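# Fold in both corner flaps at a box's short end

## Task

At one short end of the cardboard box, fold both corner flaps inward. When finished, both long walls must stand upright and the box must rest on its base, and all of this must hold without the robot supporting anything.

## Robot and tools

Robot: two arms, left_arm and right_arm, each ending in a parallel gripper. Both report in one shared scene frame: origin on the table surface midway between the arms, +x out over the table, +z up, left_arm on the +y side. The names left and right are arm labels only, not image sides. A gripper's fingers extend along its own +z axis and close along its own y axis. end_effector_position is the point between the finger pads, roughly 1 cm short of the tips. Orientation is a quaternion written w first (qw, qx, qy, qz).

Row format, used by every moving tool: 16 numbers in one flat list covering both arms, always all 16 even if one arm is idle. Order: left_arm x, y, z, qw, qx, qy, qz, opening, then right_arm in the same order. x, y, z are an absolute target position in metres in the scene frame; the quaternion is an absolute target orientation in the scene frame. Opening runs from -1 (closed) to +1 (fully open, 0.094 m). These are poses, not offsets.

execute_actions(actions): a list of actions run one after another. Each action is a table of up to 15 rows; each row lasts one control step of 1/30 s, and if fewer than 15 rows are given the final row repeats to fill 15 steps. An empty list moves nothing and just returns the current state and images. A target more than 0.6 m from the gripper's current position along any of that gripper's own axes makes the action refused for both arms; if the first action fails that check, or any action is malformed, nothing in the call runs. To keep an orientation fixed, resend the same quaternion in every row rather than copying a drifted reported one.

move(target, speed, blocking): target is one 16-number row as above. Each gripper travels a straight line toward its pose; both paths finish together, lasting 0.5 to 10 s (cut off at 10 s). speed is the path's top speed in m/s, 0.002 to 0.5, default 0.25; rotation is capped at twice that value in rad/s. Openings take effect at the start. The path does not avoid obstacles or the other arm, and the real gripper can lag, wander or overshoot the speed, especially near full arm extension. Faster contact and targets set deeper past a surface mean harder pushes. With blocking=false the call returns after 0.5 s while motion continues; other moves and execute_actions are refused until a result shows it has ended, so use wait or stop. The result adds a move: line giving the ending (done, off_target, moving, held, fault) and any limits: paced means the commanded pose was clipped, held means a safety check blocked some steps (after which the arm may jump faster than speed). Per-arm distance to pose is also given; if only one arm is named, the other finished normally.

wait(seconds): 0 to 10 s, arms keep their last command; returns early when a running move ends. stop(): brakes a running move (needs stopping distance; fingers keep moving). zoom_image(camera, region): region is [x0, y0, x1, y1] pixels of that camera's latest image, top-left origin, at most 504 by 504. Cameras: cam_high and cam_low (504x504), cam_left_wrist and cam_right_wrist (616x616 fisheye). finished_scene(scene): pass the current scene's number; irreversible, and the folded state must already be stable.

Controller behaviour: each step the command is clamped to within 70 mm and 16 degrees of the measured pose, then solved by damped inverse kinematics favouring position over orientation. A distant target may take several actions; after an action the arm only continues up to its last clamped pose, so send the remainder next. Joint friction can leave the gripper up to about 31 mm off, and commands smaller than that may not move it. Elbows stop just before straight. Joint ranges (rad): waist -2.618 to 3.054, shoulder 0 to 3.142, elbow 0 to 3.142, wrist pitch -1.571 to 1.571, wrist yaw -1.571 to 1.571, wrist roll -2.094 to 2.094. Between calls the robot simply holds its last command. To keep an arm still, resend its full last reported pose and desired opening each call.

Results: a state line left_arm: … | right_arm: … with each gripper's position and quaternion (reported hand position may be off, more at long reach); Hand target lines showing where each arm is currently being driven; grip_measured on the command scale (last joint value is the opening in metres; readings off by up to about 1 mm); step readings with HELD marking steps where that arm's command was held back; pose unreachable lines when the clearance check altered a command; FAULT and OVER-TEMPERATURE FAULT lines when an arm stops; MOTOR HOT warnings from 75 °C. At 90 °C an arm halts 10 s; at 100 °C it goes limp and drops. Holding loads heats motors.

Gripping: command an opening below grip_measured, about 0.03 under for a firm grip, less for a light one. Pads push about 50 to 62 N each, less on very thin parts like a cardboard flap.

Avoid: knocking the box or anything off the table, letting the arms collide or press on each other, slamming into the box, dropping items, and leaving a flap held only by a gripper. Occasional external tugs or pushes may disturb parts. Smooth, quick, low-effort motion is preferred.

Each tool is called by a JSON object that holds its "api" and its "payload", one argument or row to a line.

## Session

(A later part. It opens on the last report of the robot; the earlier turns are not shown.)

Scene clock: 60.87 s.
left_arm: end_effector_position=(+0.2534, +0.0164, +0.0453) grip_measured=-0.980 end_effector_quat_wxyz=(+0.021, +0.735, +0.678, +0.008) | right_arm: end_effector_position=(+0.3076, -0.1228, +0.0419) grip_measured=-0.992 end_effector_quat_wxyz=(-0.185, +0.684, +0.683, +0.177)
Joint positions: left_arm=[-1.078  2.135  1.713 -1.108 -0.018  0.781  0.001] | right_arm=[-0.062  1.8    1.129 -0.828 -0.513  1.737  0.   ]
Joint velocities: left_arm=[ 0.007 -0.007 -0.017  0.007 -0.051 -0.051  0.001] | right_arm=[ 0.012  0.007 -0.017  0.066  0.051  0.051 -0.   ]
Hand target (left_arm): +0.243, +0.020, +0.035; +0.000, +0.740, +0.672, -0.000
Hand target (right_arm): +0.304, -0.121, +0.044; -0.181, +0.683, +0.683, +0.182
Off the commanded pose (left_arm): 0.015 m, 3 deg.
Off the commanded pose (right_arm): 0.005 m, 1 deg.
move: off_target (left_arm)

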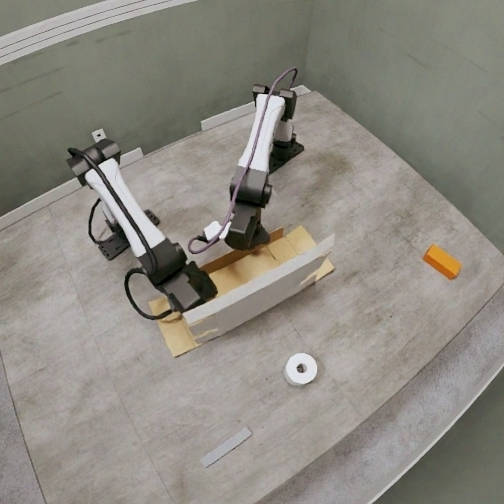

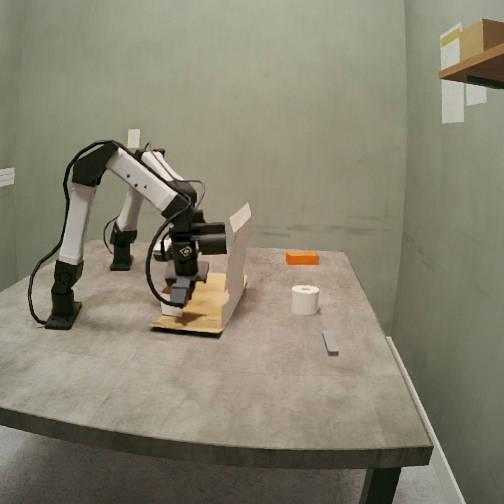

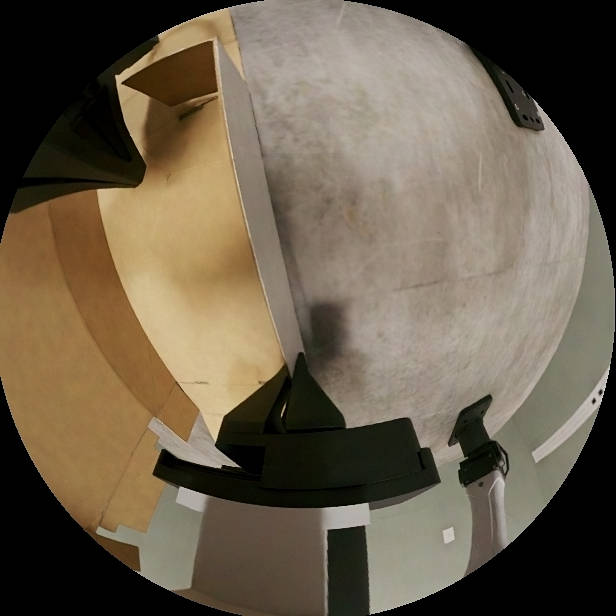

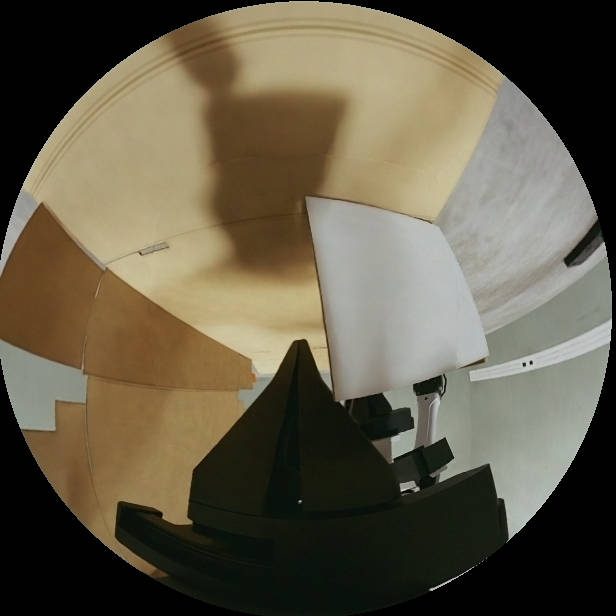

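{"api": "move", "payload": {
  "target": [0.243,0.02,0.035,0,0.74,0.672,0,-1,0.32,-0.21,0.05,-0.183,0.683,0.683,0.183,-1],
  "speed": 0.15
}}

{"api": "move", "payload": {
  "target": [0.243,0.02,0.035,0,0.74,0.672,0,-1,0.28,-0.2,0.045,-0.183,0.683,0.683,0.183,-1],
  "speed": 0.15
}}

{"api": "move", "payload": {
  "target": [0.243,0.02,0.035,0,0.74,0.672,0,-1,0.28,-0.15,0.045,-0.183,0.683,0.683,0.183,-1],
  "speed": 0.05
}}

{"api": "move", "payload": {
  "target": [0.243,0.02,0.035,0,0.74,0.672,0,-1,0.34,-0.3,0.07,-0.271,0.653,0.653,0.271,-1]
}}

{"api": "move", "payload": {
  "target": [0.243,0.02,0.035,0,0.74,0.672,0,-1,0.46,-0.27,0.06,-0.271,0.653,0.653,0.271,-1],
  "speed": 0.15
}}

Scene clock: 73.73 s.
left_arm: end_effector_position=(+0.2534, +0.0164, +0.0453) grip_measured=-0.980 end_effector_quat_wxyz=(+0.021, +0.735, +0.678, +0.008) | right_arm: end_effector_position=(+0.3150, -0.2085, +0.0480) grip_measured=-0.992 end_effector_quat_wxyz=(-0.185, +0.686, +0.680, +0.180)
Joint positions: left_arm=[-1.078  2.135  1.713 -1.108 -0.018  0.781  0.001] | right_arm=[-0.336  1.851  1.218 -1.017 -0.516  1.431  0.   ]
Joint velocities: left_arm=[ 0.012  0.002  0.002 -0.051  0.022  0.051 -0.001] | right_arm=[-0.002 -0.007  0.012  0.007 -0.022  0.007 -0.   ]
Hand target (left_arm): +0.243, +0.020, +0.035; -0.000, +0.740, +0.673, -0.000
Hand target (right_arm): +0.321, -0.208, +0.050; -0.186, +0.682, +0.682, +0.184
Off the commanded pose (left_arm): 0.015 m, 3 deg.
Off the commanded pose (right_arm): 0.006 m, 1 deg.
move: off_target (left_arm)

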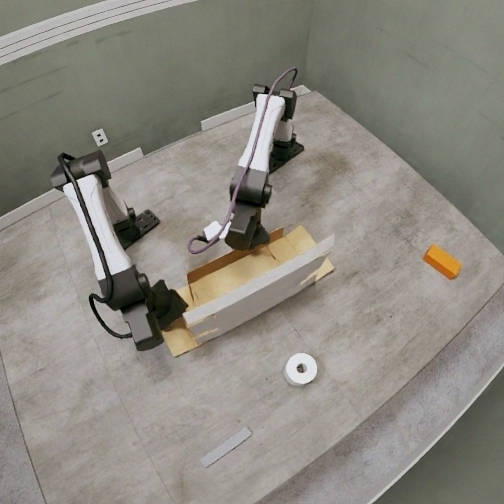

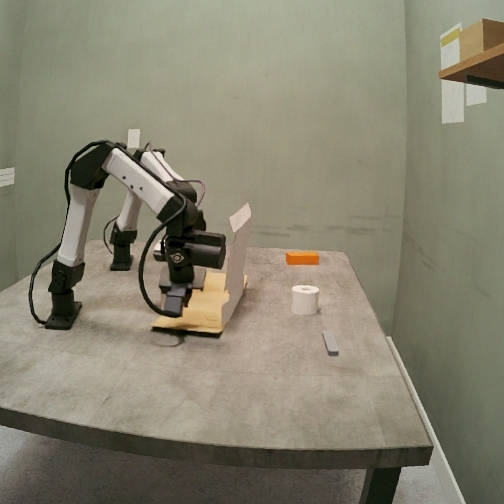

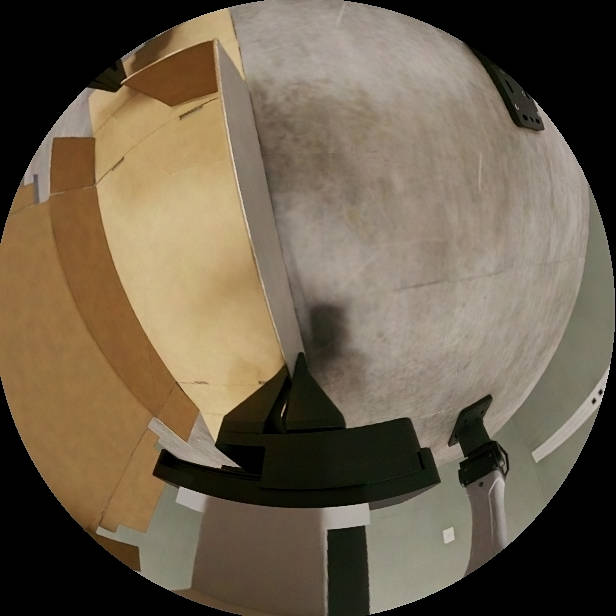

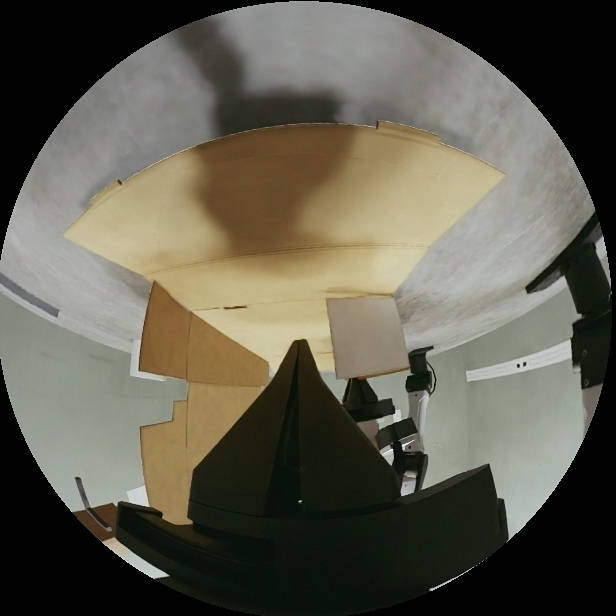

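Scene clock: 74.63 s.
left_arm: end_effector_position=(+0.2534, +0.0164, +0.0453) grip_measured=-0.980 end_effector_quat_wxyz=(+0.021, +0.735, +0.678, +0.008) | right_arm: end_effector_position=(+0.2830, -0.2044, +0.0437) grip_measured=-0.992 end_effector_quat_wxyz=(-0.186, +0.686, +0.680, +0.179)
Joint positions: left_arm=[-1.078  2.135  1.713 -1.108 -0.018  0.781  0.001] | right_arm=[-0.336  1.746  1.067 -0.974 -0.516  1.431  0.   ]
Joint velocities: left_arm=[-0.002 -0.002 -0.007 -0.007  0.037  0.007 -0.002] | right_arm=[-0.002 -0.002 -0.012  0.037  0.037 -0.007 -0.001]
Hand target (left_arm): +0.243, +0.020, +0.035; -0.000, +0.740, +0.673, -0.000
Hand target (right_arm): +0.280, -0.201, +0.045; -0.183, +0.683, +0.683, +0.183
Off the commanded pose (left_arm): 0.015 m, 3 deg.
Off the commanded pose (right_arm): 0.005 m, 1 deg.
move: off_target (left_arm)

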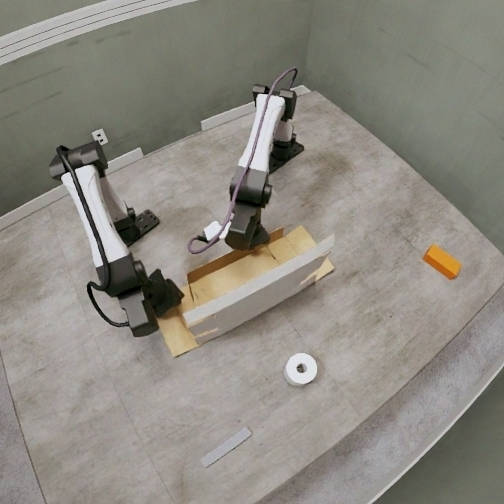

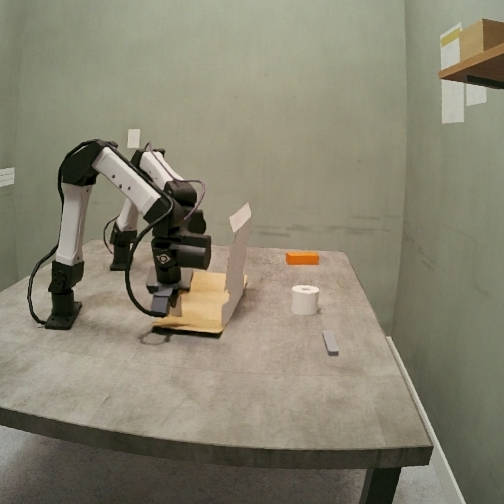

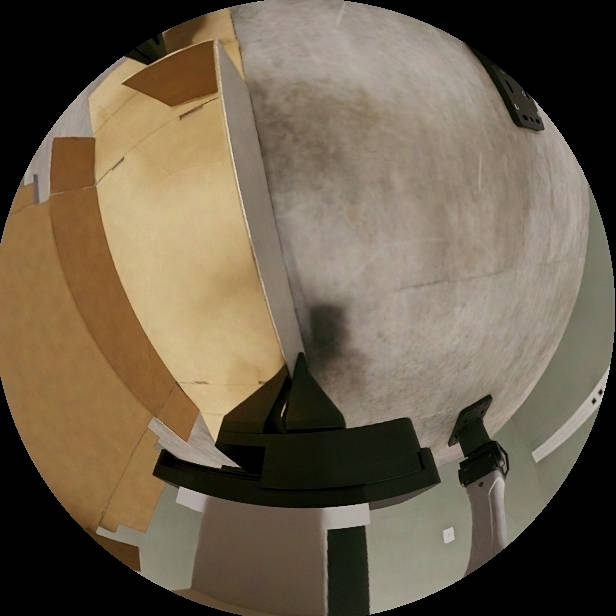

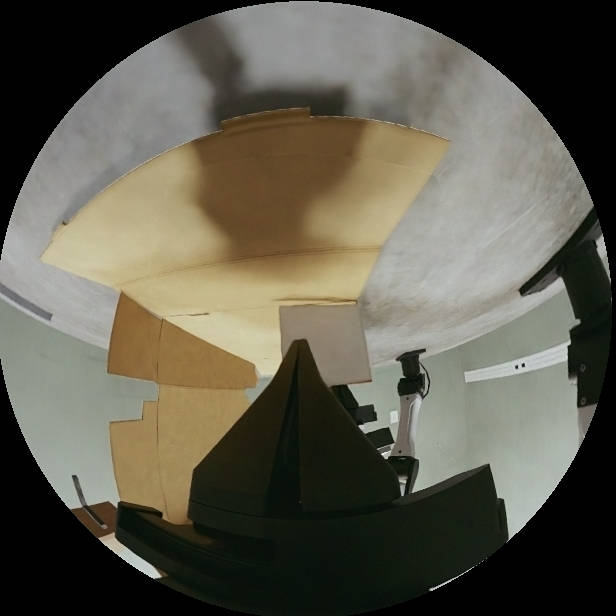

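Scene clock: 76.07 s.
left_arm: end_effector_position=(+0.2512, +0.0192, +0.0452) grip_measured=-0.980 end_effector_quat_wxyz=(+0.014, +0.735, +0.677, +0.009) | right_arm: end_effector_position=(+0.2832, -0.1603, +0.0414) grip_measured=-0.992 end_effector_quat_wxyz=(-0.176, +0.690, +0.682, +0.169)
Joint positions: left_arm=[-1.078  2.135  1.713 -1.123 -0.018  0.782  0.001] | right_arm=[-0.167  1.711  1.028 -0.872 -0.493  1.629  0.   ]
Joint velocities: left_arm=[-0.007 -0.007  0.002 -0.022  0.007 -0.081 -0.002] | right_arm=[ 0.012 -0.007  0.007  0.007 -0.051  0.022  0.001]
Hand target (left_arm): +0.243, +0.020, +0.035; -0.000, +0.740, +0.673, -0.000
Hand target (right_arm): +0.279, -0.151, +0.045; -0.182, +0.683, +0.683, +0.182
Off the commanded pose (left_arm): 0.013 m, 2 deg.
Off the commanded pose (right_arm): 0.011 m, 2 deg.
move: off_target (left_arm, right_arm)

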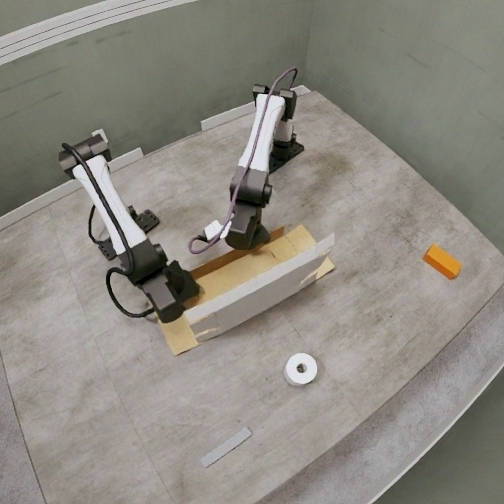

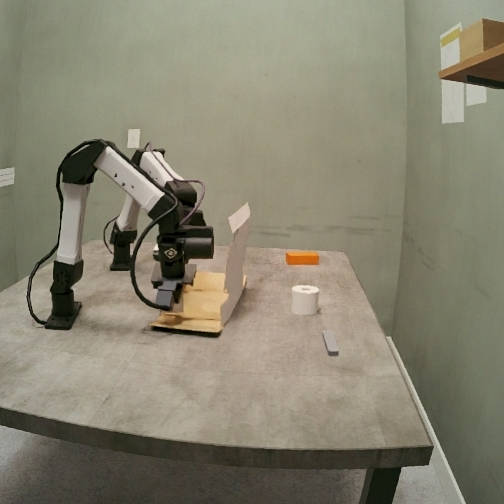

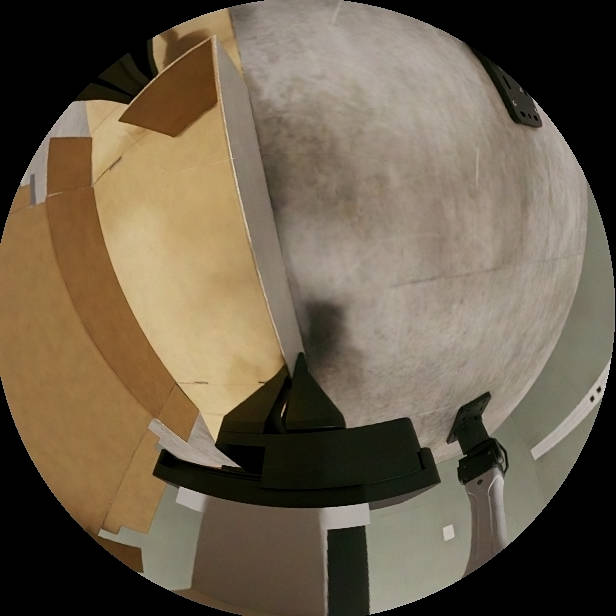

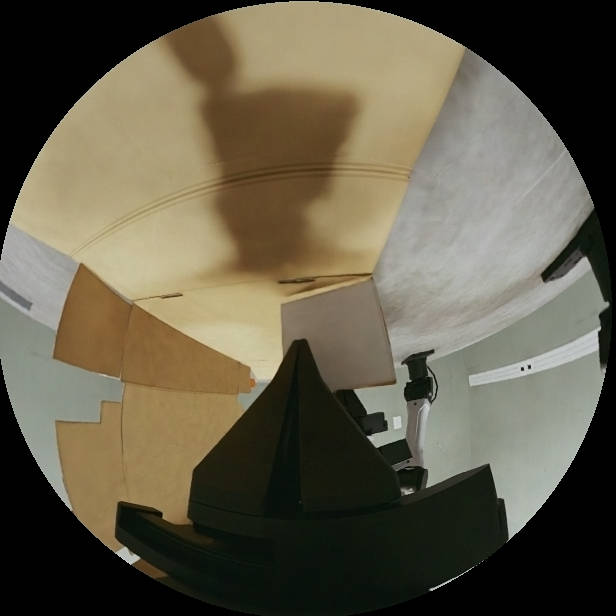

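Scene clock: 77.50 s.
left_arm: end_effector_position=(+0.2515, +0.0183, +0.0452) grip_measured=-0.980 end_effector_quat_wxyz=(+0.015, +0.735, +0.678, +0.008) | right_arm: end_effector_position=(+0.3378, -0.2984, +0.0690) grip_measured=-0.992 end_effector_quat_wxyz=(-0.275, +0.656, +0.649, +0.269)
Joint positions: left_arm=[-1.078  2.135  1.713 -1.119 -0.016  0.781  0.001] | right_arm=[-0.664  2.168  1.629 -1.455 -0.688  0.971  0.   ]
Joint velocities: left_arm=[-0.007  0.002 -0.002 -0.066 -0.037 -0.037 -0.   ] | right_arm=[-0.007  0.007 -0.012  0.022 -0.051 -0.007 -0.001]
Hand target (left_arm): +0.243, +0.020, +0.035; -0.000, +0.740, +0.672, -0.000
Hand target (right_arm): +0.343, -0.297, +0.071; -0.276, +0.651, +0.653, +0.273
Off the commanded pose (left_arm): 0.013 m, 2 deg.
Off the commanded pose (right_arm): 0.003 m, 1 deg.
move: off_target (left_arm)

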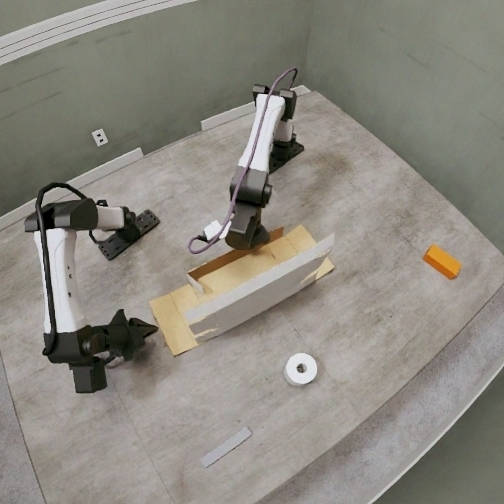

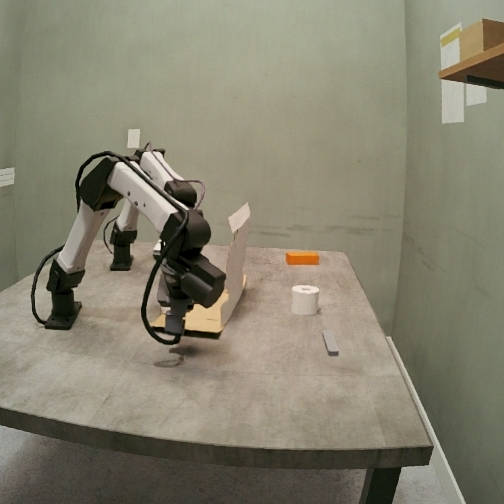

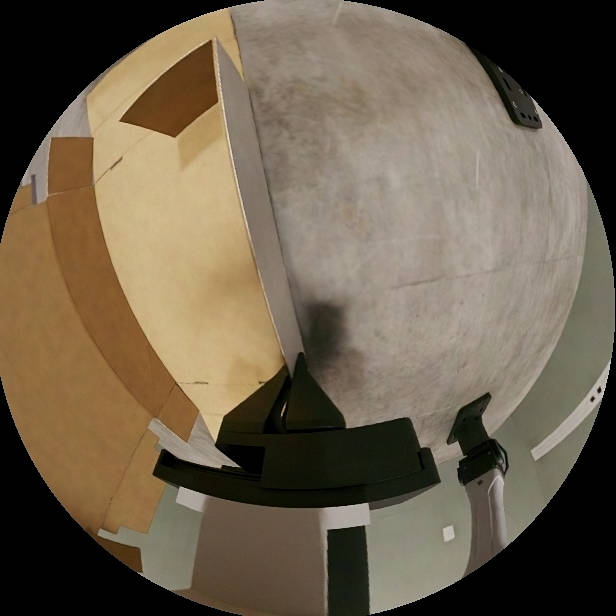

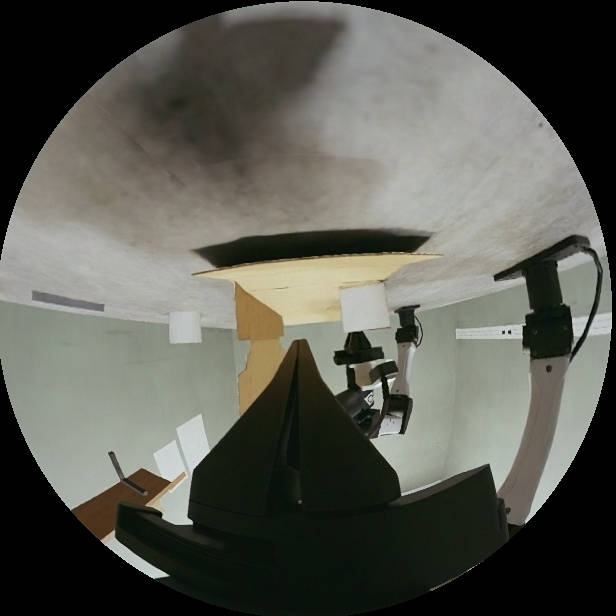

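Scene clock: 78.90 s.
left_arm: end_effector_position=(+0.2515, +0.0183, +0.0452) grip_measured=-0.980 end_effector_quat_wxyz=(+0.015, +0.735, +0.678, +0.008) | right_arm: end_effector_position=(+0.4567, -0.2704, +0.0551) grip_measured=-0.992 end_effector_quat_wxyz=(-0.261, +0.657, +0.653, +0.270)
Joint positions: left_arm=[-1.078  2.135  1.713 -1.119 -0.016  0.781  0.001] | right_arm=[-0.499  2.573  2.311 -1.563 -0.736  1.187  0.   ]
Joint velocities: left_arm=[-0.002 -0.002 -0.007 -0.037 -0.007  0.037  0.001] | right_arm=[-0.017 -0.002 -0.012 -0.051 -0.037 -0.037 -0.   ]
Hand target (left_arm): +0.243, +0.020, +0.035; -0.000, +0.740, +0.672, -0.000
Hand target (right_arm): +0.460, -0.269, +0.058; -0.262, +0.657, +0.651, +0.274
Off the commanded pose (left_arm): 0.013 m, 2 deg.
Off the commanded pose (right_arm): 0.006 m, 1 deg.
joint sent to its limit (right arm) — the command would take joint 4 (wrist pitch) past its lower limit, so that joint was sent only as far as its limit.
move: off_target (left_arm)

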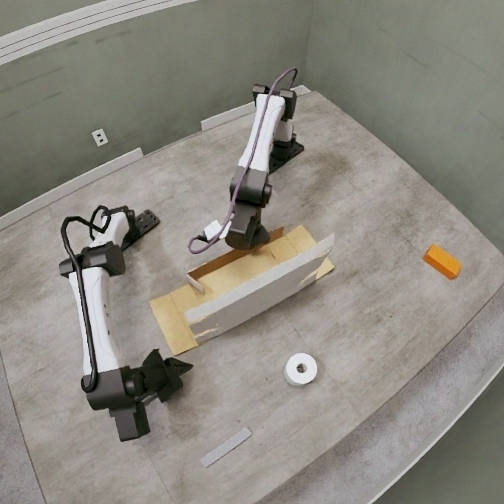

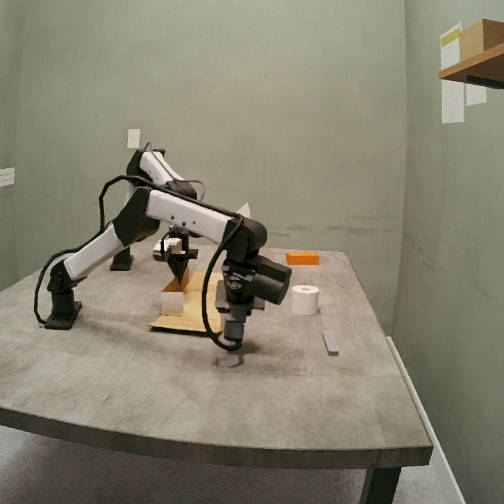

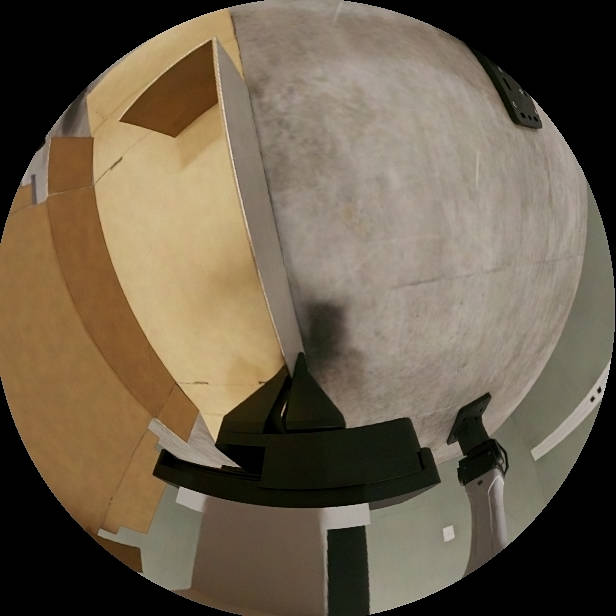

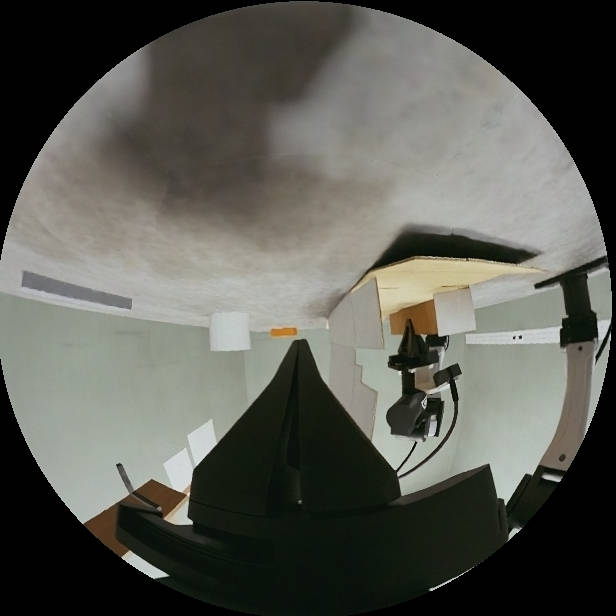

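{"api": "move", "payload": {
  "target": [0.243,0.02,0.035,0,0.74,0.672,0,-1,0.435,-0.232,0.052,-0.271,0.653,0.653,0.271,-1],
  "speed": 0.1
}}

{"api": "move", "payload": {
  "target": [0.243,0.02,0.035,0,0.74,0.672,0,-1,0.365,-0.222,0.052,-0.271,0.653,0.653,0.271,-1],
  "speed": 0.04
}}

Scene clock: 84.93 s.
left_arm: end_effector_position=(+0.2515, +0.0183, +0.0452) grip_measured=-0.980 end_effector_quat_wxyz=(+0.015, +0.735, +0.678, +0.008) | right_arm: end_effector_position=(+0.4347, -0.2344, +0.0452) grip_measured=-0.992 end_effector_quat_wxyz=(-0.274, +0.654, +0.654, +0.264)
Joint positions: left_arm=[-1.078  2.135  1.713 -1.119 -0.016  0.781  0.001] | right_arm=[-0.436  2.431  2.005 -1.384 -0.751  1.247  0.   ]
Joint velocities: left_arm=[-0.002 -0.002 -0.012 -0.022 -0.022  0.037 -0.001] | right_arm=[ 0.002 -0.007 -0.012  0.081 -0.051  0.007 -0.001]
Hand target (left_arm): +0.243, +0.020, +0.035; -0.000, +0.740, +0.672, -0.000
Hand target (right_arm): +0.434, -0.232, +0.052; -0.271, +0.653, +0.653, +0.270
Off the commanded pose (left_arm): 0.013 m, 2 deg.
Off the commanded pose (right_arm): 0.007 m, 1 deg.
move: off_target (left_arm)

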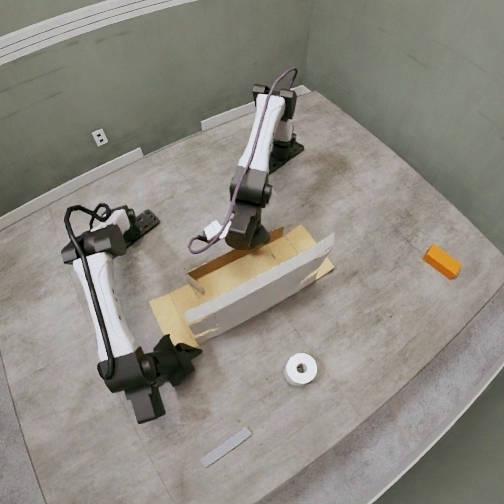

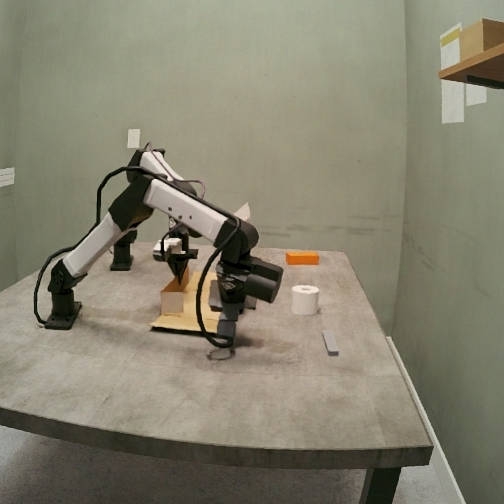

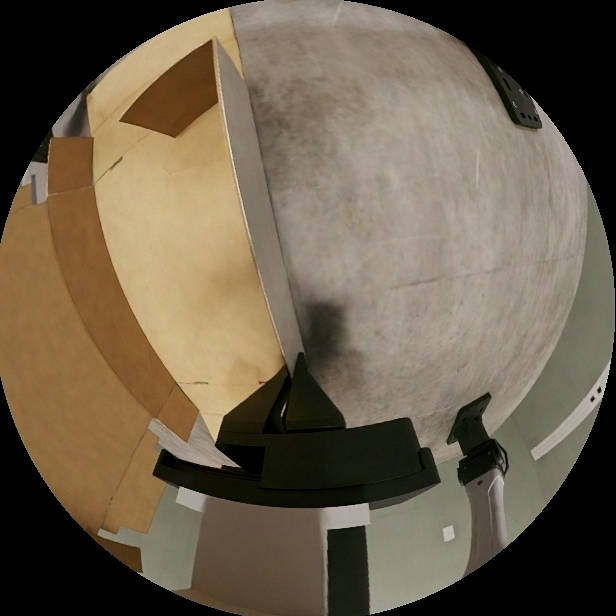

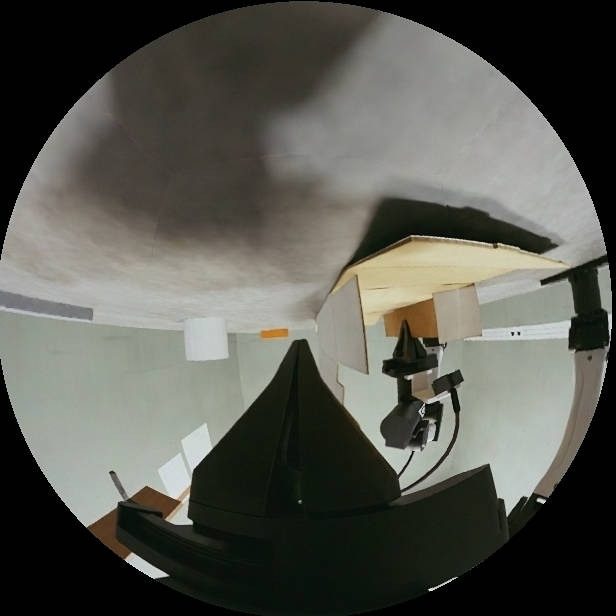

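Scene clock: 86.97 s.
left_arm: end_effector_position=(+0.2503, +0.0182, +0.0452) grip_measured=-0.980 end_effector_quat_wxyz=(+0.014, +0.742, +0.670, +0.005) | right_arm: end_effector_position=(+0.3715, -0.2232, +0.0474) grip_measured=-0.992 end_effector_quat_wxyz=(-0.267, +0.653, +0.656, +0.269)
Joint positions: left_arm=[-1.078  2.135  1.713 -1.122 -0.011  0.803  0.001] | right_arm=[-0.446  2.155  1.542 -1.185 -0.751  1.24   0.   ]
Joint velocities: left_arm=[-0.007 -0.007  0.002 -0.022 -0.007  0.066 -0.   ] | right_arm=[ 0.002 -0.002  0.002 -0.081  0.022 -0.007 -0.   ]
Hand target (left_arm): +0.243, +0.020, +0.035; -0.000, +0.740, +0.672, -0.000
Hand target (right_arm): +0.365, -0.223, +0.052; -0.271, +0.653, +0.653, +0.271
Off the commanded pose (left_arm): 0.013 m, 2 deg.
Off the commanded pose (right_arm): 0.008 m, 1 deg.
move: off_target (left_arm)

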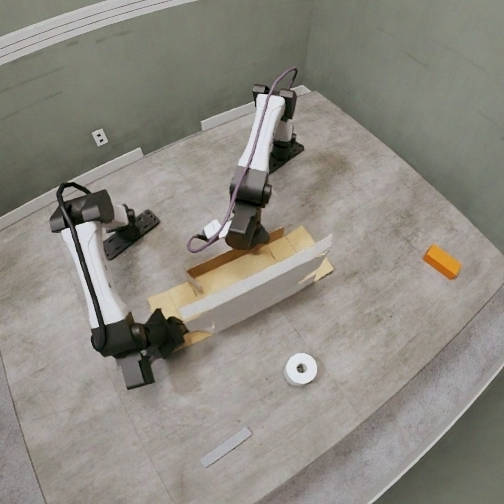

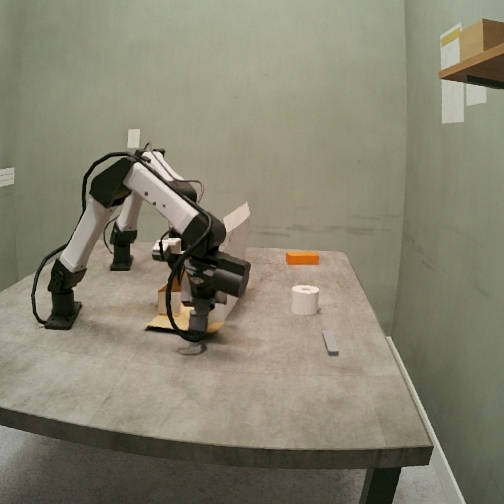

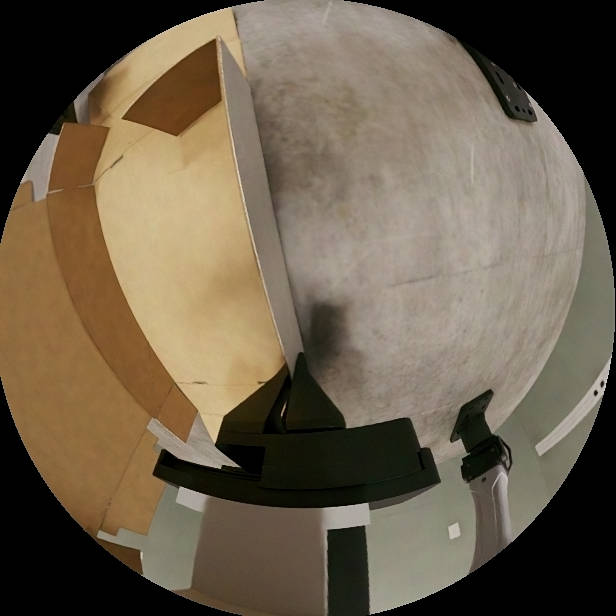

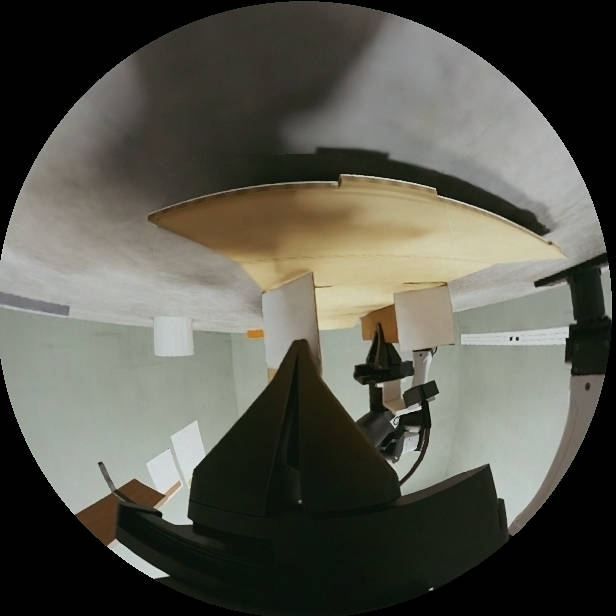

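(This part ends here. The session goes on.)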